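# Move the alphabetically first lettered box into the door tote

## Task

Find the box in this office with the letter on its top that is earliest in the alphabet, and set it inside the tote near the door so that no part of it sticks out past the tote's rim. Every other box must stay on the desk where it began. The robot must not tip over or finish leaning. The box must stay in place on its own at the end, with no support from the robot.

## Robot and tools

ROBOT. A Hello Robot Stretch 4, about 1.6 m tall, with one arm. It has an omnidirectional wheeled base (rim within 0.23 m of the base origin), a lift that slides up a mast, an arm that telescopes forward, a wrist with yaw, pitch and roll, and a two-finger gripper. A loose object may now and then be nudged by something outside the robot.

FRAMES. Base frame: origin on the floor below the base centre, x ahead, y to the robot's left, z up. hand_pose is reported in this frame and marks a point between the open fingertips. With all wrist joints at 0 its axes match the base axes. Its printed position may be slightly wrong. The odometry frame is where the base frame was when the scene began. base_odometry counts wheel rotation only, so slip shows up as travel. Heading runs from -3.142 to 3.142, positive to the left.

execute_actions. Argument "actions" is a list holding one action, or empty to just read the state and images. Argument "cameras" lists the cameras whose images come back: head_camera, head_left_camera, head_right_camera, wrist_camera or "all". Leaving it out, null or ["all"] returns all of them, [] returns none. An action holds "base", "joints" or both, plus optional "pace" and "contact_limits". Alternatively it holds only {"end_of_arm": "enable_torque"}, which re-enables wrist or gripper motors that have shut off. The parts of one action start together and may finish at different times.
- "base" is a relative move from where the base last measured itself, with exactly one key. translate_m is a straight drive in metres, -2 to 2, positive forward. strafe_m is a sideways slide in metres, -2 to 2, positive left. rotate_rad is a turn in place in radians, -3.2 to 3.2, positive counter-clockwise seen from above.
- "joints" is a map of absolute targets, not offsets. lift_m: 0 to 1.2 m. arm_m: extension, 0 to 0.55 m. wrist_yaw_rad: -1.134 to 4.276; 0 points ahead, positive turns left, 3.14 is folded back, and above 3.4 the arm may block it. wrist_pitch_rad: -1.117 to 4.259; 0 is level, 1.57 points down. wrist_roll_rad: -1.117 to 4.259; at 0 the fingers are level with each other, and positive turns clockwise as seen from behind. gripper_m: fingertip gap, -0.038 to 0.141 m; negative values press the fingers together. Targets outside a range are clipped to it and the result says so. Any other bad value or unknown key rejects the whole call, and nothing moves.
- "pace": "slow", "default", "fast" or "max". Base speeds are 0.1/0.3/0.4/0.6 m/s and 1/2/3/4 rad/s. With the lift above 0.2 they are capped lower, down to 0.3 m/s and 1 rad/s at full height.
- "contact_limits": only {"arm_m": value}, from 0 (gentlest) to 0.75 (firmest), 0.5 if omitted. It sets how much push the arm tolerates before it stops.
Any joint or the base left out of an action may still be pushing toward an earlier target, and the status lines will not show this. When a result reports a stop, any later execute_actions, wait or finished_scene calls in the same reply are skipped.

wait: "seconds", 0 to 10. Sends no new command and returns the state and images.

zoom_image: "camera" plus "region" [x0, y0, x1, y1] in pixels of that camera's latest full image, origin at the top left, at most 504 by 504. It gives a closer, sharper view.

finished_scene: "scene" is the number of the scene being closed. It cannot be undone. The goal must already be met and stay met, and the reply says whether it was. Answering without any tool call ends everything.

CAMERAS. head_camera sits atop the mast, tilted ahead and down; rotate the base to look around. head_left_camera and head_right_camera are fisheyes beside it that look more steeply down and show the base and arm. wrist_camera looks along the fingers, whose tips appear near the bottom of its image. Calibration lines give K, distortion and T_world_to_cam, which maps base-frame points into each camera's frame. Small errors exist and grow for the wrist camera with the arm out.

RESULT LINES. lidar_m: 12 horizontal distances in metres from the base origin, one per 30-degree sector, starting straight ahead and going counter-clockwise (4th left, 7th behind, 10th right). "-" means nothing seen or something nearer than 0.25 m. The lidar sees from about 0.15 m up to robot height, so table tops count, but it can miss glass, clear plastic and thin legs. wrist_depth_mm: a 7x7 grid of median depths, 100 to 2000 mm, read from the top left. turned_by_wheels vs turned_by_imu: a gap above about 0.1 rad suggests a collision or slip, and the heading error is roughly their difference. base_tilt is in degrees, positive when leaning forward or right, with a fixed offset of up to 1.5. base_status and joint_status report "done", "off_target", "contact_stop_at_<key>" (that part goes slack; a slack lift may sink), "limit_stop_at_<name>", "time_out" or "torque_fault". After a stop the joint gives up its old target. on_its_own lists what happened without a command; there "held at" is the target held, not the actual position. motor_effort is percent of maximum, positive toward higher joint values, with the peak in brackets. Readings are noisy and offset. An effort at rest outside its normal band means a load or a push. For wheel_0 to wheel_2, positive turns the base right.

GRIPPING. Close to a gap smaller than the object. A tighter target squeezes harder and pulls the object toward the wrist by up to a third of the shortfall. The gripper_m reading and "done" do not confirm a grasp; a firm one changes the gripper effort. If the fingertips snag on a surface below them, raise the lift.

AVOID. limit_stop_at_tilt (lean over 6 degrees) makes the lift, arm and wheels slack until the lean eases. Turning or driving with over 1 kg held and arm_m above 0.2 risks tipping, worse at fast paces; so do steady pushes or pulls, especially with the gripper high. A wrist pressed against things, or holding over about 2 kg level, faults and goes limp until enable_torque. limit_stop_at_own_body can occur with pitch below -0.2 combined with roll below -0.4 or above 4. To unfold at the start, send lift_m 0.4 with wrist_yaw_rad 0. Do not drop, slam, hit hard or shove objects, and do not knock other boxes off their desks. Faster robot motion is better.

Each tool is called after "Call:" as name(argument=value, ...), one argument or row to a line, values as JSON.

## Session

Call:
execute_actions(
  actions=[],
)

Scene clock: 0.00 s.
base_odometry: x=+0.000 y=+0.000 heading=+0.000 (m, m, rad; odometry frame)
turned_by_wheels: +0.000 (rad since the last result)
turned_by_imu: +0.000 (rad since the last result)
base_tilt: forward=-0.7 right=-0.5 (deg)
lidar_m: 1.29 1.23 1.05 0.72 0.69 0.70 0.99 1.62 1.13 1.01 0.97 1.01
base_status: not commanded
joint_positions: lift_m=+0.157 arm_m=+0.000 wrist_yaw_rad=+3.078 wrist_pitch_rad=+0.022 wrist_roll_rad=+0.006 gripper_m=+0.057
joint_status: not commanded
motor_effort: lift_m=+19 arm_m=+0 wrist_yaw_rad=-2 wrist_pitch_rad=-9 wrist_roll_rad=+1 gripper_m=-5 wheel_0=+0 wheel_1=+1 wheel_2=+0 (%)
hand_pose: x=-0.1114 y=+0.1057 z=+0.3294 quat_wxyz=(+0.032, -0.011, +0.003, +0.999) (m; base frame)
wrist_depth_mm: 116 135 1863 - 866 715 597 / - 137 1863 - 878 707 597 / 111 138 1921 - 878 715 609 / 135 187 1921 - 891 715 609 / 1430 1576 1808 1464 866 723 615 / 1098 1118 195 1025 197 723 621 / 759 723 759 - 768 683 609
pictures: head_camera, head_left_camera, head_right_camera, wrist_camera
camera_calibration (this result's frames):
wrist_camera: T_world_to_cam=[[0.0959279, 0.995382, -0.00344969, -0.0982209], [0.059211, -0.0091658, -0.998203, 0.381678], [-0.993626, 0.0955513, -0.0598168, 0.129089], [0, 0, 0, 1]] pos_world=[0.115089, 0.0889311, 0.388375]
Images, in order (width x height): head_camera 420x560, head_left_camera 420x672, head_right_camera 420x672, wrist_camera 616x392.

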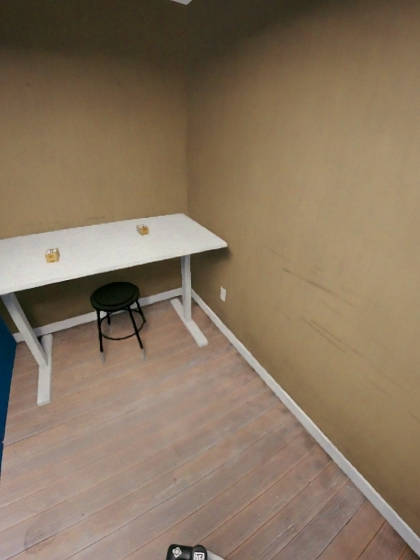

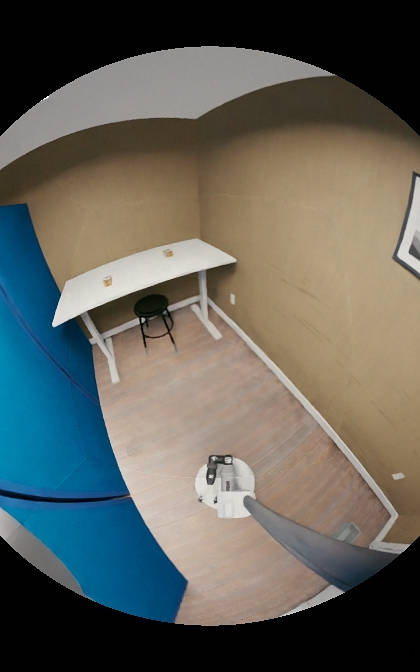

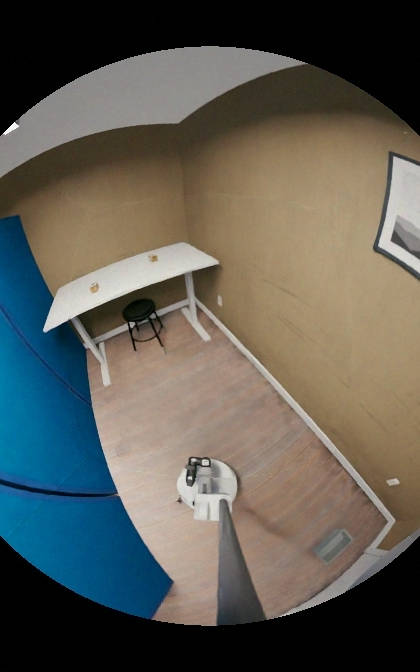

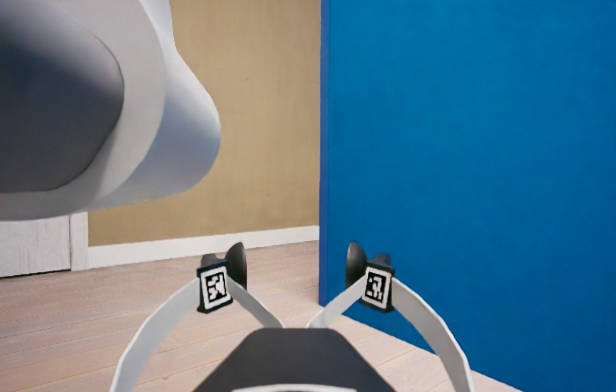

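Same layout.

Call:
execute_actions(
  actions=[
    {"base":{"rotate_rad":0.54}},
  ],
  cameras=[],
)

Call:
execute_actions(
  actions=[
    {"base":{"translate_m":0.7},"joints":{"lift_m":1.19,"wrist_yaw_rad":0,"wrist_pitch_rad":0.8,"gripper_m":0.14},"pace":"max"},
  ],
  cameras=["wrist_camera"],
)

Scene clock: 1.50 s.
base_odometry: x=+0.000 y=+0.000 heading=+0.539 (m, m, rad; odometry frame)
turned_by_wheels: +0.539 (rad since the last result)
turned_by_imu: +0.541 (rad since the last result)
base_tilt: forward=-0.6 right=-0.5 (deg)
lidar_m: 1.24 1.04 0.75 0.70 0.73 1.02 1.17 1.13 1.02 0.96 1.01 1.29
base_status: done
joint_positions: lift_m=+0.157 arm_m=+0.000 wrist_yaw_rad=+3.078 wrist_pitch_rad=+0.022 wrist_roll_rad=+0.006 gripper_m=+0.057
joint_status: not commanded
motor_effort: lift_m=+19(19) arm_m=+0(0) wrist_yaw_rad=-1(1) wrist_pitch_rad=-8(7) wrist_roll_rad=+2(2) gripper_m=-4(2) wheel_0=-3(6) wheel_1=-2(7) wheel_2=-2(8) (%)
hand_pose: x=-0.1114 y=+0.1057 z=+0.3294 quat_wxyz=(+0.032, -0.011, +0.003, +0.999) (m; base frame)
wrist_depth_mm: 116 136 1661 1756 1808 1863 778 / - 137 1661 1756 1863 1863 768 / 111 138 1708 1808 1808 1863 778 / 135 187 1756 1756 1808 1863 778 / 1537 1661 1756 1808 1863 1983 788 / 1060 1098 194 1025 197 1118 788 / 750 715 768 - 778 732 732
pictures: none
No camera images: the call's "cameras" was empty. Leave "cameras" out to get every camera's image.

Scene clock: 4.47 s.
base_odometry: x=+0.601 y=+0.360 heading=+0.539 (m, m, rad; odometry frame)
turned_by_wheels: +0.000 (rad since the last result)
turned_by_imu: +0.000 (rad since the last result)
base_tilt: forward=-0.6 right=-0.5 (deg)
lidar_m: 0.52 0.57 0.77 0.70 0.76 1.05 1.79 1.42 1.02 0.94 0.82 0.58
base_status: done
joint_positions: lift_m=+1.190 arm_m=+0.000 wrist_yaw_rad=+0.000 wrist_pitch_rad=+0.802 wrist_roll_rad=+0.006 gripper_m=+0.140
joint_status: all done
motor_effort: lift_m=+19(23) arm_m=+0(0) wrist_yaw_rad=-2(9) wrist_pitch_rad=-4(5) wrist_roll_rad=+1(1) gripper_m=+0(3) wheel_0=-2(7) wheel_1=-2(10) wheel_2=+1(15) (%)
hand_pose: x=+0.3715 y=-0.0874 z=+1.1609 quat_wxyz=(+0.921, +0.003, +0.390, -0.001) (m; base frame)
wrist_depth_mm: 917 946 931 960 976 991 1025 / 750 750 768 778 768 759 778 / 627 615 640 654 647 661 661 / 549 544 554 559 564 569 569 / 1098 508 1537 931 1229 1229 1160 / 1255 1308 1366 1098 1366 1366 1182 / 1229 1229 1281 - 1281 1255 1205
pictures: wrist_camera
camera_calibration (this result's frames):
wrist_camera: T_world_to_cam=[[-0.0251486, -0.999481, 0.0201423, -0.106245], [-0.744314, 0.00527005, -0.667809, 1.09759], [0.667356, -0.0317867, -0.74406, 0.843144], [0, 0, 0, 1]] pos_world=[0.2516, -0.0851735, 1.36247]
Images, in order (width x height): wrist_camera 616x392.

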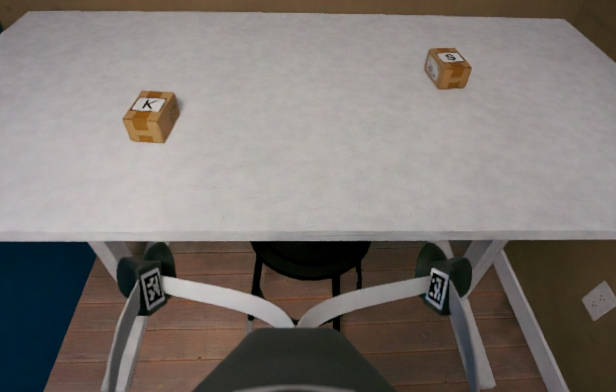

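Call:
execute_actions(
  actions=[
    {"base":{"strafe_m":0.25},"joints":{"lift_m":0.5,"wrist_pitch_rad":1.3},"pace":"max"},
  ],
  cameras=[],
)

Call:
execute_actions(
  actions=[
    {"base":{"translate_m":-1.95},"pace":"max"},
  ],
  cameras=[],
)

Call:
execute_actions(
  actions=[
    {"base":{"strafe_m":1.8},"pace":"max"},
  ],
  cameras=["head_left_camera"],
)

Call:
execute_actions(
  actions=[
    {"base":{"translate_m":1.0},"joints":{"lift_m":1.19,"wrist_yaw_rad":1.57,"wrist_pitch_rad":0.6},"pace":"max"},
  ],
  cameras=["wrist_camera"],
)

Call:
zoom_image(
  camera="wrist_camera",
  region=[100,60,520,260],
)

Call:
execute_actions(
  actions=[
    {"base":{"translate_m":0.95},"joints":{"wrist_yaw_rad":0,"wrist_pitch_rad":0.9},"pace":"max"},
  ],
  cameras=["wrist_camera"],
)

Scene clock: 7.23 s.
base_odometry: x=+0.472 y=+0.574 heading=+0.539 (m, m, rad; odometry frame)
turned_by_wheels: +0.000 (rad since the last result)
turned_by_imu: +0.002 (rad since the last result)
base_tilt: forward=-0.7 right=-0.6 (deg)
lidar_m: 0.53 0.56 0.48 0.44 0.48 0.70 2.34 1.78 1.27 1.20 0.80 0.56
base_status: done
joint_positions: lift_m=+0.500 arm_m=+0.000 wrist_yaw_rad=+0.000 wrist_pitch_rad=+1.301 wrist_roll_rad=+0.006 gripper_m=+0.140
joint_status: all done
motor_effort: lift_m=+17(19) arm_m=+0(0) wrist_yaw_rad=-1(1) wrist_pitch_rad=+0(1) wrist_roll_rad=+1(1) gripper_m=+0(2) wheel_0=-1(6) wheel_1=+2(8) wheel_2=+0(1) (%)
hand_pose: x=+0.2478 y=-0.0874 z=+0.4003 quat_wxyz=(+0.796, +0.002, +0.605, -0.002) (m; base frame)
wrist_depth_mm: 707 691 723 732 750 741 759 / 691 683 699 699 715 707 723 / 668 668 668 676 683 683 699 / 634 634 640 654 647 661 668 / 615 615 621 621 634 634 640 / 597 591 410 597 603 609 621 / 574 387 387 - 585 597 597
pictures: none
No camera images: the call's "cameras" was empty. Leave "cameras" out to get every camera's image.

Scene clock: 12.53 s.
base_odometry: x=-1.201 y=-0.427 heading=+0.539 (m, m, rad; odometry frame)
turned_by_wheels: +0.000 (rad since the last result)
turned_by_imu: +0.003 (rad since the last result)
base_tilt: forward=-0.7 right=-0.6 (deg)
lidar_m: 1.90 0.69 0.74 1.69 0.58 0.40 0.37 0.35 0.59 0.54 0.55 1.72
base_status: done
joint_positions: lift_m=+0.500 arm_m=+0.000 wrist_yaw_rad=+0.000 wrist_pitch_rad=+1.301 wrist_roll_rad=+0.006 gripper_m=+0.140
joint_status: not commanded
motor_effort: lift_m=+17(17) arm_m=+0(0) wrist_yaw_rad=-1(1) wrist_pitch_rad=-1(3) wrist_roll_rad=+1(1) gripper_m=+0(1) wheel_0=+1(8) wheel_1=+0(7) wheel_2=-3(14) (%)
hand_pose: x=+0.2479 y=-0.0874 z=+0.4003 quat_wxyz=(+0.796, +0.002, +0.605, -0.002) (m; base frame)
wrist_depth_mm: 715 715 723 732 732 741 759 / 683 699 699 707 715 715 715 / 661 661 668 676 676 691 699 / 634 647 640 640 661 654 668 / 615 627 634 634 627 640 634 / 591 585 413 603 597 609 615 / 580 387 387 - 585 597 591
pictures: none
No camera images: the call's "cameras" was empty. Leave "cameras" out to get every camera's image.

Scene clock: 17.40 s.
base_odometry: x=-2.126 y=+1.118 heading=+0.539 (m, m, rad; odometry frame)
turned_by_wheels: +0.000 (rad since the last result)
turned_by_imu: +0.007 (rad since the last result)
base_tilt: forward=-0.6 right=-0.5 (deg)
lidar_m: 2.50 1.23 1.02 1.64 0.55 0.42 0.36 0.41 0.63 1.68 1.00 1.23
base_status: done
joint_positions: lift_m=+0.500 arm_m=+0.000 wrist_yaw_rad=+0.000 wrist_pitch_rad=+1.301 wrist_roll_rad=+0.006 gripper_m=+0.140
joint_status: not commanded
motor_effort: lift_m=+19(19) arm_m=+0(0) wrist_yaw_rad=-2(2) wrist_pitch_rad=-2(1) wrist_roll_rad=+2(2) gripper_m=+0(1) wheel_0=+2(13) wheel_1=-2(13) wheel_2=+0(1) (%)
hand_pose: x=+0.2478 y=-0.0874 z=+0.4002 quat_wxyz=(+0.796, +0.002, +0.606, -0.002) (m; base frame)
wrist_depth_mm: 707 723 732 732 741 741 759 / 683 691 683 715 699 707 715 / 661 668 661 676 683 683 683 / 640 640 647 647 647 654 668 / 609 621 621 627 634 627 634 / 591 597 413 603 603 609 615 / 574 387 384 - 591 591 603
pictures: head_left_camera
Images, in order (width x height): head_left_camera 420x672.

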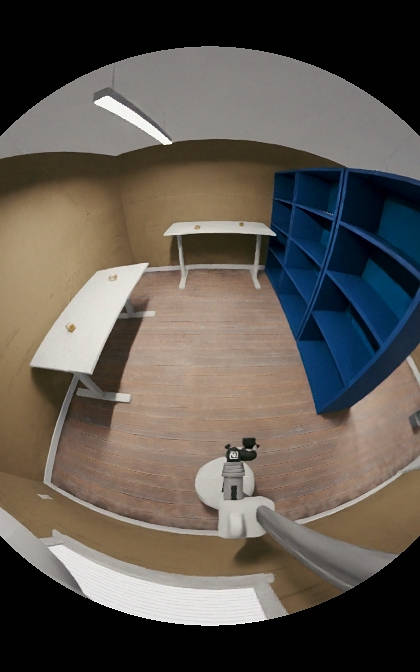

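Scene clock: 20.83 s.
base_odometry: x=-1.268 y=+1.631 heading=+0.539 (m, m, rad; odometry frame)
turned_by_wheels: +0.000 (rad since the last result)
turned_by_imu: +0.000 (rad since the last result)
base_tilt: forward=-0.6 right=-0.6 (deg)
lidar_m: 1.49 1.29 0.87 0.85 0.88 1.43 1.41 1.50 0.89 0.86 0.88 1.21
base_status: done
joint_positions: lift_m=+1.190 arm_m=+0.000 wrist_yaw_rad=+1.570 wrist_pitch_rad=+0.602 wrist_roll_rad=+0.006 gripper_m=+0.140
joint_status: all done
motor_effort: lift_m=+19(23) arm_m=+0(0) wrist_yaw_rad=+0(6) wrist_pitch_rad=-7(12) wrist_roll_rad=+1(3) gripper_m=+0(1) wheel_0=+0(7) wheel_1=+1(8) wheel_2=+2(15) (%)
hand_pose: x=+0.2586 y=+0.2377 z=+1.2048 quat_wxyz=(+0.676, -0.208, +0.212, +0.674) (m; base frame)
wrist_depth_mm: 1430 1430 1464 1464 1499 1499 1499 / 1576 1537 1537 1576 1618 1618 1618 / 1756 1366 1366 1397 1430 1537 1708 / 1756 1098 1118 1060 1098 1118 - / 1808 1708 1921 1983 1863 1921 1983 / 1618 1537 1537 1576 1499 1576 1661 / 1366 1397 1366 - 1430 1430 1430
pictures: wrist_camera
camera_calibration (this result's frames):
wrist_camera: T_world_to_cam=[[0.999447, -0.0298228, 0.0147291, -0.27394], [-0.00599529, -0.59709, -0.802151, 1.15522], [0.032717, 0.801619, -0.596939, 0.750323], [0, 0, 0, 1]] pos_world=[0.256166, 0.0801275, 1.37859]
Images, in order (width x height): wrist_camera 616x392.

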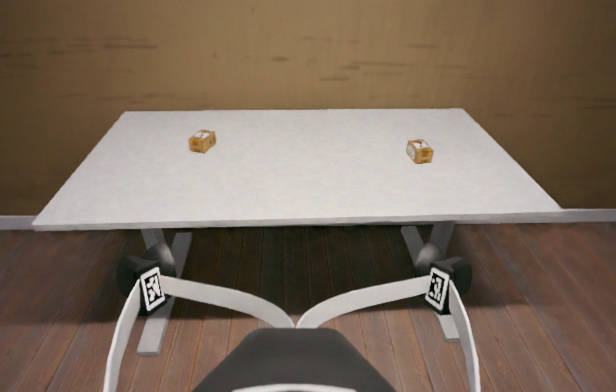

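Region (100, 60, 520, 260) of wrist_camera's 616x392 image, scaled by 1.200; it fills the top 240 rows of this view, and the rest is white.

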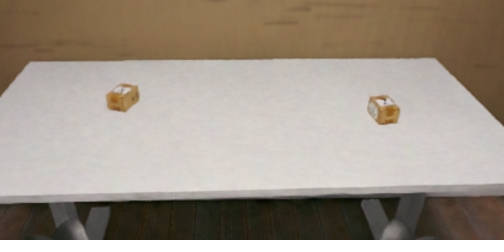

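Scene clock: 25.47 s.
base_odometry: x=-0.453 y=+2.119 heading=+0.540 (m, m, rad; odometry frame)
turned_by_wheels: +0.000 (rad since the last result)
turned_by_imu: -0.001 (rad since the last result)
base_tilt: forward=-0.7 right=-0.5 (deg)
lidar_m: 0.53 0.57 0.76 0.87 0.91 1.25 2.38 1.25 0.91 0.83 0.81 0.56
base_status: done
joint_positions: lift_m=+1.190 arm_m=+0.000 wrist_yaw_rad=+0.000 wrist_pitch_rad=+0.902 wrist_roll_rad=+0.006 gripper_m=+0.140
joint_status: all done
motor_effort: lift_m=+19(19) arm_m=+0(0) wrist_yaw_rad=-3(11) wrist_pitch_rad=-4(2) wrist_roll_rad=+1(0) gripper_m=+1(0) wheel_0=+2(6) wheel_1=+2(7) wheel_2=-1(11) (%)
hand_pose: x=+0.3499 y=-0.0874 z=+1.1419 quat_wxyz=(+0.900, +0.002, +0.436, -0.001) (m; base frame)
wrist_depth_mm: 732 759 750 759 750 778 798 / 627 640 634 647 654 668 676 / 544 564 564 564 569 580 580 / 512 521 525 525 530 544 759 / 1397 1397 1464 1499 1464 1464 1366 / 1336 1308 1308 1366 1308 1308 1308 / 1205 1205 1229 - 1281 1255 1160
pictures: wrist_camera
camera_calibration (this result's frames):
wrist_camera: T_world_to_cam=[[-0.0227527, -0.999487, 0.0225616, -0.109965], [-0.807195, 0.00505117, -0.590263, 1.00224], [0.589846, -0.0316417, -0.806895, 0.942366], [0, 0, 0, 1]] pos_world=[0.250653, -0.0851528, 1.35446]
Images, in order (width x height): wrist_camera 616x392.

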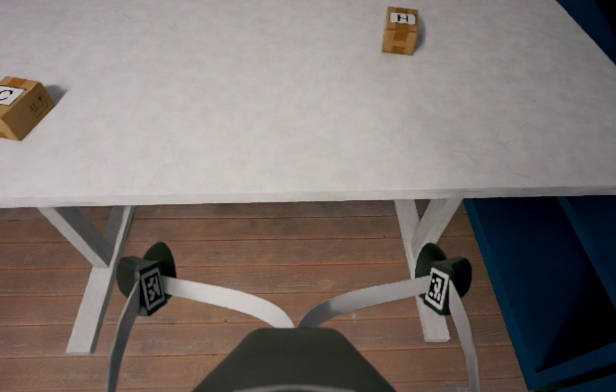

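Call:
execute_actions(
  actions=[
    {"base":{"strafe_m":0.44},"joints":{"wrist_pitch_rad":1.0}},
  ],
  cameras=["wrist_camera"],
)

Call:
execute_actions(
  actions=[
    {"base":{"rotate_rad":2.4},"joints":{"arm_m":0.5,"wrist_pitch_rad":0.8}},
  ],
  cameras=["wrist_camera"],
)

Scene clock: 28.50 s.
base_odometry: x=-0.679 y=+2.497 heading=+0.540 (m, m, rad; odometry frame)
turned_by_wheels: +0.000 (rad since the last result)
turned_by_imu: +0.002 (rad since the last result)
base_tilt: forward=-0.7 right=-0.6 (deg)
lidar_m: 0.52 0.57 1.27 0.44 0.46 0.64 2.39 1.92 1.38 1.31 0.81 0.55
base_status: done
joint_positions: lift_m=+1.190 arm_m=+0.000 wrist_yaw_rad=+0.000 wrist_pitch_rad=+1.001 wrist_roll_rad=+0.006 gripper_m=+0.140
joint_status: all done
motor_effort: lift_m=+19(19) arm_m=+0(0) wrist_yaw_rad=-2(2) wrist_pitch_rad=-4(3) wrist_roll_rad=+2(1) gripper_m=+2(0) wheel_0=+1(14) wheel_1=+1(9) wheel_2=+0(1) (%)
hand_pose: x=+0.3265 y=-0.0874 z=+1.1252 quat_wxyz=(+0.877, +0.002, +0.480, -0.001) (m; base frame)
wrist_depth_mm: 647 627 634 640 640 640 654 / 554 554 559 544 569 574 580 / 496 500 508 512 508 530 530 / 1464 1537 1499 1576 1537 1576 1464 / 1397 1366 1397 1430 1397 1464 1430 / 1308 1281 1281 1281 1281 1308 1366 / 1205 1229 1205 - 1255 1229 1229
pictures: wrist_camera
camera_calibration (this result's frames):
wrist_camera: T_world_to_cam=[[-0.0205803, -0.999482, 0.0247482, -0.113328], [-0.861825, 0.00518755, -0.507179, 0.897907], [0.506788, -0.0317665, -0.861485, 1.03125], [0, 0, 0, 1]] pos_world=[0.248882, -0.0851677, 1.34661]
Images, in order (width x height): wrist_camera 616x392.

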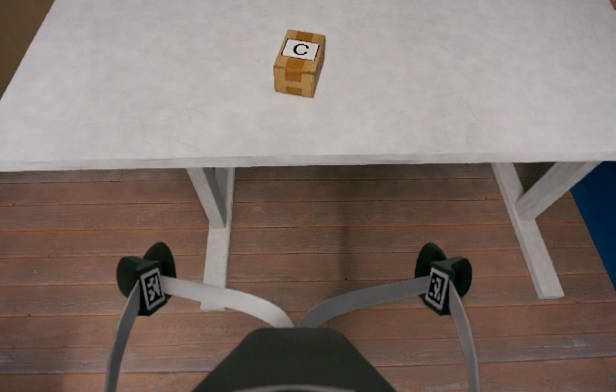

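Scene clock: 32.13 s.
base_odometry: x=-0.679 y=+2.497 heading=+2.939 (m, m, rad; odometry frame)
turned_by_wheels: +2.400 (rad since the last result)
turned_by_imu: +2.405 (rad since the last result)
base_tilt: forward=-0.7 right=-0.5 (deg)
lidar_m: 0.55 0.99 2.36 1.45 1.29 1.05 0.60 0.52 0.53 1.43 0.44 0.44
base_status: done
joint_positions: lift_m=+1.190 arm_m=+0.499 wrist_yaw_rad=+0.000 wrist_pitch_rad=+0.801 wrist_roll_rad=+0.006 gripper_m=+0.140
joint_status: all done
motor_effort: lift_m=+19(19) arm_m=+7(7) wrist_yaw_rad=-2(1) wrist_pitch_rad=-3(11) wrist_roll_rad=+1(2) gripper_m=+0(1) wheel_0=-1(5) wheel_1=-2(6) wheel_2=-2(7) (%)
hand_pose: x=+0.8704 y=-0.0874 z=+1.1609 quat_wxyz=(+0.921, +0.003, +0.390, -0.001) (m; base frame)
wrist_depth_mm: 1576 1756 1281 960 788 654 569 / 1618 1863 1397 1098 866 699 603 / 1808 976 976 1025 946 778 640 / 842 854 831 866 854 809 691 / 750 741 750 759 750 759 741 / 1336 634 640 668 654 661 683 / 1255 603 597 - 609 615 621
pictures: wrist_camera
camera_calibration (this result's frames):
wrist_camera: T_world_to_cam=[[-0.0250831, -0.999483, 0.0201351, -0.0937342], [-0.744144, 0.00521787, -0.667999, 1.46904], [0.667548, -0.0317389, -0.74389, 0.509882], [0, 0, 0, 1]] pos_world=[0.750452, -0.0851678, 1.3625]
Images, in order (width x height): wrist_camera 616x392.

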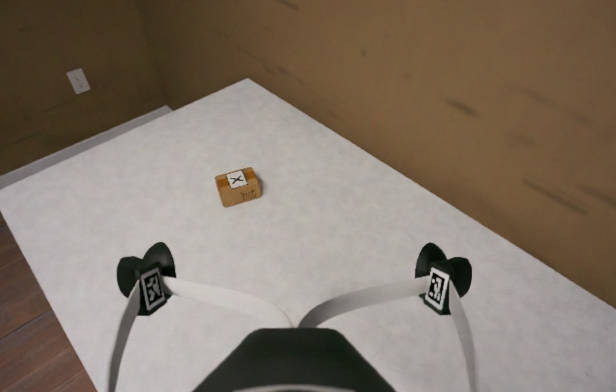

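Call:
execute_actions(
  actions=[
    {"base":{"rotate_rad":-0.4},"joints":{"arm_m":0.1,"wrist_pitch_rad":1.0}},
  ],
  cameras=["wrist_camera"],
)

Call:
execute_actions(
  actions=[
    {"base":{"rotate_rad":-2.0},"joints":{"arm_m":0.37}},
  ],
  cameras=[],
)

Call:
execute_actions(
  actions=[
    {"joints":{"lift_m":1.045}},
  ],
  cameras=["wrist_camera"],
)

Scene clock: 34.80 s.
base_odometry: x=-0.679 y=+2.497 heading=+2.540 (m, m, rad; odometry frame)
turned_by_wheels: -0.399 (rad since the last result)
turned_by_imu: -0.400 (rad since the last result)
base_tilt: forward=-0.6 right=-0.5 (deg)
lidar_m: 0.44 0.59 1.27 2.41 1.39 1.28 1.31 0.61 0.53 0.56 1.32 0.42
base_status: done
joint_positions: lift_m=+1.190 arm_m=+0.101 wrist_yaw_rad=+0.000 wrist_pitch_rad=+1.002 wrist_roll_rad=+0.006 gripper_m=+0.140
joint_status: all done
motor_effort: lift_m=+19(19) arm_m=-7(7) wrist_yaw_rad=-1(3) wrist_pitch_rad=-4(2) wrist_roll_rad=+1(2) gripper_m=+2(1) wheel_0=+3(4) wheel_1=+3(7) wheel_2=+3(7) (%)
hand_pose: x=+0.4276 y=-0.0874 z=+1.1252 quat_wxyz=(+0.877, +0.003, +0.480, -0.001) (m; base frame)
wrist_depth_mm: 946 976 991 991 960 878 788 / 866 878 904 866 878 931 891 / 798 788 798 788 809 842 1008 / 732 715 732 732 723 1205 1138 / 1366 668 661 668 676 1464 1366 / 1281 1255 627 603 591 1308 1336 / 1229 1182 1205 - 585 1229 1229
pictures: wrist_camera
camera_calibration (this result's frames):
wrist_camera: T_world_to_cam=[[-0.0209242, -0.999474, 0.0247594, -0.111166], [-0.8621, 0.00549582, -0.506708, 0.984603], [0.506306, -0.0319476, -0.861762, 0.980443], [0, 0, 0, 1]] pos_world=[0.350096, -0.0851956, 1.34657]
Images, in order (width x height): wrist_camera 616x392.

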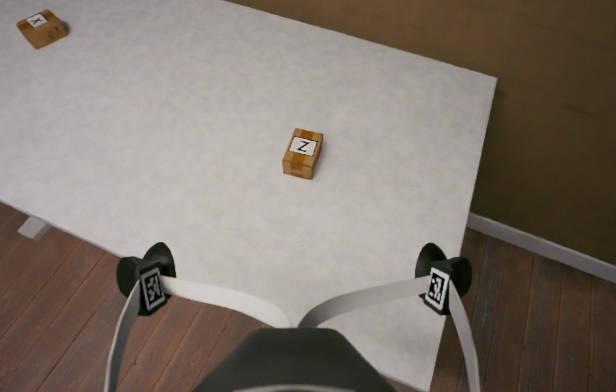

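Scene clock: 38.03 s.
base_odometry: x=-0.679 y=+2.497 heading=+0.541 (m, m, rad; odometry frame)
turned_by_wheels: -1.999 (rad since the last result)
turned_by_imu: -2.003 (rad since the last result)
base_tilt: forward=-0.7 right=-0.5 (deg)
lidar_m: 0.51 0.55 1.28 0.44 0.47 0.65 2.38 1.91 1.37 1.31 0.80 0.56
base_status: done
joint_positions: lift_m=+1.190 arm_m=+0.369 wrist_yaw_rad=+0.000 wrist_pitch_rad=+1.001 wrist_roll_rad=+0.006 gripper_m=+0.140
joint_status: all done
motor_effort: lift_m=+19(19) arm_m=+7(7) wrist_yaw_rad=-2(2) wrist_pitch_rad=-4(4) wrist_roll_rad=+2(1) gripper_m=+1(1) wheel_0=+2(5) wheel_1=+3(8) wheel_2=+3(7) (%)
hand_pose: x=+0.6953 y=-0.0874 z=+1.1252 quat_wxyz=(+0.877, +0.002, +0.480, -0.001) (m; base frame)
wrist_depth_mm: 627 621 627 634 640 640 654 / 549 549 559 559 559 574 569 / 496 500 500 508 512 512 517 / 449 452 459 462 462 462 469 / 415 418 421 424 424 427 430 / 382 373 377 338 379 389 397 / 355 357 359 - 364 362 368
pictures: none
No camera images: the call's "cameras" was empty. Leave "cameras" out to get every camera's image.

Scene clock: 39.70 s.
base_odometry: x=-0.679 y=+2.497 heading=+0.541 (m, m, rad; odometry frame)
turned_by_wheels: +0.000 (rad since the last result)
turned_by_imu: +0.000 (rad since the last result)
base_tilt: forward=-0.6 right=-0.5 (deg)
lidar_m: 0.53 0.55 1.28 0.42 0.47 0.63 2.40 1.90 1.37 1.27 0.81 0.60
base_status: not commanded
joint_positions: lift_m=+1.045 arm_m=+0.369 wrist_yaw_rad=+0.000 wrist_pitch_rad=+1.001 wrist_roll_rad=+0.006 gripper_m=+0.140
joint_status: all done
motor_effort: lift_m=+16(19) arm_m=+7(7) wrist_yaw_rad=-2(2) wrist_pitch_rad=-3(3) wrist_roll_rad=+2(1) gripper_m=+1(1) wheel_0=+3(3) wheel_1=+3(3) wheel_2=+3(3) (%)
hand_pose: x=+0.6953 y=-0.0874 z=+0.9805 quat_wxyz=(+0.877, +0.002, +0.480, -0.001) (m; base frame)
wrist_depth_mm: 394 394 402 404 410 410 421 / 347 351 355 357 362 364 368 / 315 317 319 322 324 327 327 / 287 289 291 236 296 298 298 / 263 265 268 216 267 272 273 / 243 237 239 196 242 246 252 / 227 227 228 - 233 232 233
pictures: wrist_camera
camera_calibration (this result's frames):
wrist_camera: T_world_to_cam=[[-0.0205322, -0.999483, 0.0247493, -0.102182], [-0.861856, 0.00514742, -0.507126, 1.1423], [0.506737, -0.0317428, -0.861516, 0.719701], [0, 0, 0, 1]] pos_world=[0.617706, -0.0851641, 1.20186]
Images, in order (width x height): wrist_camera 616x392.

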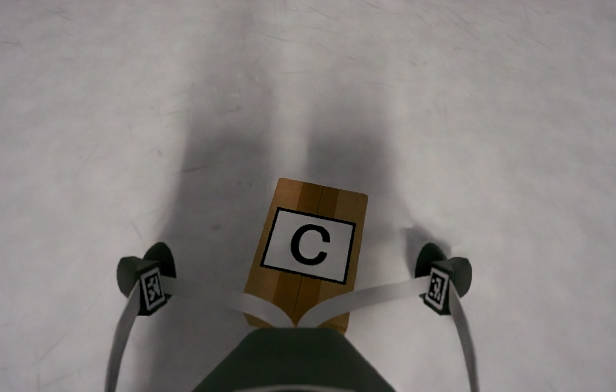

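Call:
execute_actions(
  actions=[
    {"joints":{"gripper_m":0.015}},
  ],
  cameras=[],
)

Call:
execute_actions(
  actions=[
    {"base":{"strafe_m":-0.5},"joints":{"arm_m":0,"lift_m":1.1}},
  ],
  cameras=[],
)

Call:
execute_actions(
  actions=[
    {"base":{"translate_m":-1.87},"joints":{"lift_m":0.4},"pace":"fast"},
  ],
  cameras=[],
)

Call:
execute_actions(
  actions=[
    {"base":{"rotate_rad":-1.57}},
  ],
  cameras=[],
)

Call:
execute_actions(
  actions=[
    {"base":{"translate_m":1.7},"pace":"max"},
  ],
  cameras=["wrist_camera"],
)

Scene clock: 42.27 s.
base_odometry: x=-0.679 y=+2.497 heading=+0.541 (m, m, rad; odometry frame)
turned_by_wheels: +0.000 (rad since the last result)
turned_by_imu: +0.000 (rad since the last result)
base_tilt: forward=-0.6 right=-0.5 (deg)
lidar_m: 0.50 0.56 1.28 0.44 0.47 0.64 2.39 1.90 1.38 1.30 0.80 0.60
base_status: not commanded
joint_positions: lift_m=+1.045 arm_m=+0.369 wrist_yaw_rad=+0.000 wrist_pitch_rad=+1.002 wrist_roll_rad=+0.006 gripper_m=+0.015
joint_status: all done
motor_effort: lift_m=+16(16) arm_m=+7(7) wrist_yaw_rad=-2(2) wrist_pitch_rad=-3(4) wrist_roll_rad=+1(1) gripper_m=-20(18) wheel_0=+3(2) wheel_1=+3(3) wheel_2=+3(3) (%)
hand_pose: x=+0.6952 y=-0.0874 z=+0.9804 quat_wxyz=(+0.877, +0.002, +0.480, -0.001) (m; base frame)
wrist_depth_mm: 392 392 397 399 404 413 415 / 349 349 353 357 362 364 368 / 315 315 319 324 324 327 329 / 286 287 289 225 296 296 298 / 264 265 262 204 271 272 272 / 243 237 187 187 188 252 251 / 226 224 229 - 233 229 232
pictures: none
No camera images: the call's "cameras" was empty. Leave "cameras" out to get every camera's image.

Scene clock: 45.27 s.
base_odometry: x=-0.421 y=+2.068 heading=+0.541 (m, m, rad; odometry frame)
turned_by_wheels: +0.000 (rad since the last result)
turned_by_imu: -0.001 (rad since the last result)
base_tilt: forward=-0.6 right=-0.5 (deg)
lidar_m: 0.51 0.58 0.77 0.92 0.99 1.31 2.38 1.17 0.84 0.78 0.82 0.59
base_status: done
joint_positions: lift_m=+1.100 arm_m=+0.001 wrist_yaw_rad=+0.000 wrist_pitch_rad=+1.002 wrist_roll_rad=+0.006 gripper_m=+0.015
joint_status: all done
motor_effort: lift_m=+22(23) arm_m=-7(7) wrist_yaw_rad=-1(3) wrist_pitch_rad=-6(6) wrist_roll_rad=+1(1) gripper_m=-19(17) wheel_0=+1(11) wheel_1=-2(10) wheel_2=+0(2) (%)
hand_pose: x=+0.3275 y=-0.0874 z=+1.0349 quat_wxyz=(+0.877, +0.003, +0.480, -0.001) (m; base frame)
wrist_depth_mm: 477 480 488 496 500 504 508 / 427 430 430 436 442 442 445 / 1098 1499 1618 1537 1537 1499 976 / 1397 1430 1430 225 1430 1397 1336 / 1281 1336 1281 205 1366 1281 1255 / 1205 1182 187 187 188 1229 1160 / 1118 1118 1098 - 1182 1118 1060
pictures: none
No camera images: the call's "cameras" was empty. Leave "cameras" out to get every camera's image.

Scene clock: 52.43 s.
base_odometry: x=-2.025 y=+1.106 heading=+0.540 (m, m, rad; odometry frame)
turned_by_wheels: +0.000 (rad since the last result)
turned_by_imu: +0.004 (rad since the last result)
base_tilt: forward=-0.7 right=-0.5 (deg)
lidar_m: 2.42 1.32 1.02 1.68 0.69 0.49 0.45 0.51 0.75 1.88 0.91 1.16
base_status: done
joint_positions: lift_m=+0.400 arm_m=+0.001 wrist_yaw_rad=+0.000 wrist_pitch_rad=+1.002 wrist_roll_rad=+0.006 gripper_m=+0.015
joint_status: all done
motor_effort: lift_m=+17(19) arm_m=-7(7) wrist_yaw_rad=-1(1) wrist_pitch_rad=-6(5) wrist_roll_rad=+1(2) gripper_m=-18(19) wheel_0=-1(5) wheel_1=-1(7) wheel_2=-2(11) (%)
hand_pose: x=+0.3275 y=-0.0874 z=+0.3353 quat_wxyz=(+0.877, +0.003, +0.480, -0.001) (m; base frame)
wrist_depth_mm: 866 866 866 891 891 891 904 / 778 788 778 778 778 798 820 / 699 699 707 715 715 723 732 / 634 634 634 224 654 647 654 / 585 585 574 204 603 597 609 / 535 530 186 186 189 544 554 / 500 496 504 - 508 508 512
pictures: none
No camera images: the call's "cameras" was empty. Leave "cameras" out to get every camera's image.

Scene clock: 54.50 s.
base_odometry: x=-2.025 y=+1.106 heading=-1.029 (m, m, rad; odometry frame)
turned_by_wheels: -1.570 (rad since the last result)
turned_by_imu: -1.573 (rad since the last result)
base_tilt: forward=-0.7 right=-0.5 (deg)
lidar_m: 1.84 0.94 1.15 2.41 1.32 1.01 1.72 0.70 0.49 0.47 0.52 0.71
base_status: done
joint_positions: lift_m=+0.400 arm_m=+0.001 wrist_yaw_rad=+0.000 wrist_pitch_rad=+1.002 wrist_roll_rad=+0.006 gripper_m=+0.015
joint_status: not commanded
motor_effort: lift_m=+18(18) arm_m=-7(7) wrist_yaw_rad=-2(2) wrist_pitch_rad=-4(4) wrist_roll_rad=+1(1) gripper_m=-20(18) wheel_0=+2(6) wheel_1=+2(8) wheel_2=+0(7) (%)
hand_pose: x=+0.3275 y=-0.0874 z=+0.3352 quat_wxyz=(+0.877, +0.002, +0.480, -0.001) (m; base frame)
wrist_depth_mm: 778 878 878 891 904 768 580 / 741 778 778 778 788 768 574 / 691 699 707 707 707 699 569 / 634 634 640 225 647 654 564 / 580 585 574 204 597 597 564 / 535 525 187 187 187 554 549 / 500 492 508 - 508 508 512
pictures: none
No camera images: the call's "cameras" was empty. Leave "cameras" out to get every camera's image.

Scene clock: 59.13 s.
base_odometry: x=-1.148 y=-0.351 heading=-1.029 (m, m, rad; odometry frame)
turned_by_wheels: +0.000 (rad since the last result)
turned_by_imu: -0.001 (rad since the last result)
base_tilt: forward=-0.7 right=-0.5 (deg)
lidar_m: 0.55 1.33 1.76 1.77 0.61 0.63 1.91 0.69 0.49 0.44 0.43 0.62
base_status: done
joint_positions: lift_m=+0.400 arm_m=+0.001 wrist_yaw_rad=+0.000 wrist_pitch_rad=+1.002 wrist_roll_rad=+0.006 gripper_m=+0.015
joint_status: not commanded
motor_effort: lift_m=+19(18) arm_m=-7(7) wrist_yaw_rad=-1(2) wrist_pitch_rad=-5(7) wrist_roll_rad=+1(0) gripper_m=-19(20) wheel_0=-1(8) wheel_1=+2(9) wheel_2=+2(15) (%)
hand_pose: x=+0.3275 y=-0.0874 z=+0.3352 quat_wxyz=(+0.877, +0.002, +0.480, -0.001) (m; base frame)
wrist_depth_mm: 866 866 878 891 878 683 500 / 759 778 750 778 798 707 504 / 691 683 699 715 723 691 508 / 640 634 640 225 654 647 508 / 580 580 580 204 597 603 508 / 539 521 187 187 189 554 517 / 500 492 504 - 512 508 500
pictures: wrist_camera
camera_calibration (this result's frames):
wrist_camera: T_world_to_cam=[[-0.0207137, -0.999479, 0.0247668, -0.0937413], [-0.862251, 0.00531998, -0.506452, 0.497965], [0.506057, -0.0318457, -0.861912, 0.350495], [0, 0, 0, 1]] pos_world=[0.250059, -0.0851798, 0.556613]
Images, in order (width x height): wrist_camera 616x392.

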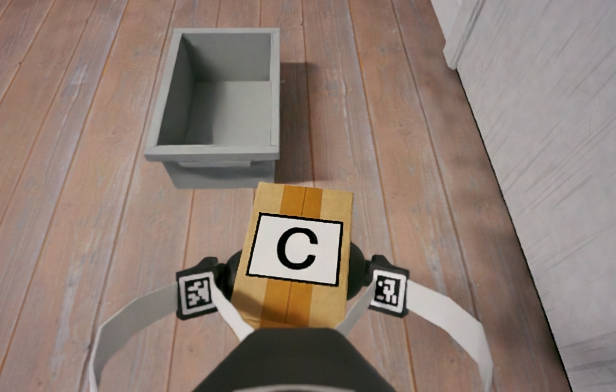

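Centre ≈ (0.735, 0.043).

Call:
execute_actions(
  actions=[
    {"base":{"strafe_m":0.13},"joints":{"arm_m":0.42,"lift_m":0.27}},
  ],
  cameras=[],
)

Call:
execute_actions(
  actions=[
    {"joints":{"lift_m":0.105}},
  ],
  cameras=[],
)

Call:
execute_actions(
  actions=[
    {"joints":{"gripper_m":0.075}},
  ],
  cameras=[],
)

Call:
execute_actions(
  actions=[
    {"joints":{"lift_m":0.3,"arm_m":0.38}},
  ],
  cameras=["wrist_camera"],
)

Call:
finished_scene(
  scene=2,
)

Scene clock: 61.70 s.
base_odometry: x=-1.037 y=-0.284 heading=-1.029 (m, m, rad; odometry frame)
turned_by_wheels: +0.000 (rad since the last result)
turned_by_imu: +0.001 (rad since the last result)
base_tilt: forward=-0.7 right=-0.5 (deg)
lidar_m: 0.60 1.31 1.78 1.81 0.60 0.53 2.65 0.88 0.64 0.56 0.56 0.61
base_status: done
joint_positions: lift_m=+0.270 arm_m=+0.419 wrist_yaw_rad=+0.000 wrist_pitch_rad=+1.002 wrist_roll_rad=+0.006 gripper_m=+0.015
joint_status: all done
motor_effort: lift_m=+16(18) arm_m=+7(7) wrist_yaw_rad=-2(1) wrist_pitch_rad=-7(5) wrist_roll_rad=+2(1) gripper_m=-19(20) wheel_0=+0(9) wheel_1=+1(10) wheel_2=+0(1) (%)
hand_pose: x=+0.7451 y=-0.0874 z=+0.2053 quat_wxyz=(+0.877, +0.002, +0.480, -0.001) (m; base frame)
wrist_depth_mm: 647 640 647 661 668 676 654 / 585 591 597 603 609 609 603 / 535 535 535 539 549 549 554 / 480 492 370 225 418 500 504 / 445 449 319 205 366 459 462 / 410 402 186 187 189 427 424 / 382 382 285 - 325 387 394
pictures: none
No camera images: the call's "cameras" was empty. Leave "cameras" out to get every camera's image.

Scene clock: 63.47 s.
base_odometry: x=-1.037 y=-0.284 heading=-1.029 (m, m, rad; odometry frame)
turned_by_wheels: +0.000 (rad since the last result)
turned_by_imu: +0.000 (rad since the last result)
base_tilt: forward=-0.6 right=-0.5 (deg)
lidar_m: 0.84 1.34 1.78 1.76 0.60 0.53 2.68 0.89 0.61 0.56 0.56 0.62
base_status: not commanded
joint_positions: lift_m=+0.105 arm_m=+0.419 wrist_yaw_rad=+0.000 wrist_pitch_rad=+1.002 wrist_roll_rad=+0.006 gripper_m=+0.015
joint_status: all done
motor_effort: lift_m=+17(17) arm_m=+7(7) wrist_yaw_rad=-2(1) wrist_pitch_rad=-5(5) wrist_roll_rad=+1(1) gripper_m=-20(20) wheel_0=+0(1) wheel_1=+1(1) wheel_2=+0(0) (%)
hand_pose: x=+0.7450 y=-0.0874 z=+0.0403 quat_wxyz=(+0.877, +0.002, +0.480, -0.001) (m; base frame)
wrist_depth_mm: 410 410 234 235 237 427 433 / 362 215 258 259 254 366 382 / 327 196 298 314 293 196 343 / 297 179 293 226 291 183 310 / 270 178 257 205 257 172 285 / 245 157 187 187 189 156 145 / 132 175 236 - 237 153 136
pictures: none
No camera images: the call's "cameras" was empty. Leave "cameras" out to get every camera's image.

Scene clock: 64.87 s.
base_odometry: x=-1.037 y=-0.284 heading=-1.029 (m, m, rad; odometry frame)
turned_by_wheels: +0.000 (rad since the last result)
turned_by_imu: +0.000 (rad since the last result)
base_tilt: forward=-0.7 right=-0.5 (deg)
lidar_m: 0.81 1.32 1.76 1.79 0.62 0.52 2.65 0.87 0.62 0.55 0.58 0.60
base_status: not commanded
joint_positions: lift_m=+0.105 arm_m=+0.419 wrist_yaw_rad=+0.000 wrist_pitch_rad=+1.002 wrist_roll_rad=+0.006 gripper_m=+0.075
joint_status: all done
motor_effort: lift_m=+16(16) arm_m=+7(7) wrist_yaw_rad=-2(2) wrist_pitch_rad=-4(5) wrist_roll_rad=+2(2) gripper_m=-1(21) wheel_0=+1(0) wheel_1=+1(1) wheel_2=+0(0) (%)
hand_pose: x=+0.7451 y=-0.0874 z=+0.0403 quat_wxyz=(+0.877, +0.002, +0.480, -0.001) (m; base frame)
wrist_depth_mm: 407 407 233 236 238 427 433 / 364 215 258 259 254 364 382 / 329 196 298 314 294 196 343 / 297 179 294 243 291 183 310 / 270 178 271 222 257 172 285 / 245 162 206 205 235 172 146 / 132 157 235 - 238 153 136
pictures: none
No camera images: the call's "cameras" was empty. Leave "cameras" out to get every camera's image.

Scene clock: 66.77 s.
base_odometry: x=-1.037 y=-0.284 heading=-1.029 (m, m, rad; odometry frame)
turned_by_wheels: +0.000 (rad since the last result)
turned_by_imu: +0.000 (rad since the last result)
base_tilt: forward=-0.6 right=-0.5 (deg)
lidar_m: 0.60 1.31 1.78 1.79 0.60 0.54 2.67 0.86 0.62 0.57 0.57 0.62
base_status: not commanded
joint_positions: lift_m=+0.300 arm_m=+0.381 wrist_yaw_rad=+0.000 wrist_pitch_rad=+1.002 wrist_roll_rad=+0.006 gripper_m=+0.075
joint_status: all done
motor_effort: lift_m=+21(22) arm_m=-7(7) wrist_yaw_rad=-1(2) wrist_pitch_rad=-4(4) wrist_roll_rad=+1(2) gripper_m=-3(1) wheel_0=+1(0) wheel_1=+1(1) wheel_2=+0(0) (%)
hand_pose: x=+0.7077 y=-0.0874 z=+0.2350 quat_wxyz=(+0.877, +0.002, +0.480, -0.001) (m; base frame)
wrist_depth_mm: 683 699 699 699 715 723 661 / 621 634 647 634 654 647 640 / 569 574 580 580 580 591 597 / 517 521 459 462 517 535 544 / 477 477 466 480 466 496 492 / 442 439 317 397 324 455 455 / 407 407 322 - 373 415 421
pictures: wrist_camera
camera_calibration (this result's frames):
wrist_camera: T_world_to_cam=[[-0.0206185, -0.999481, 0.0247581, -0.0834354], [-0.862042, 0.00522911, -0.506809, 0.774957], [0.506417, -0.0317922, -0.861703, 0.07149], [0, 0, 0, 1]] pos_world=[0.630122, -0.0851716, 0.456424]
Images, in order (width x height): wrist_camera 616x392.

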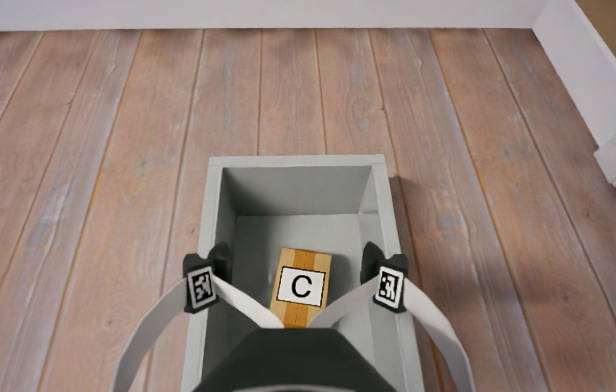

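The scene is finished: the task was done.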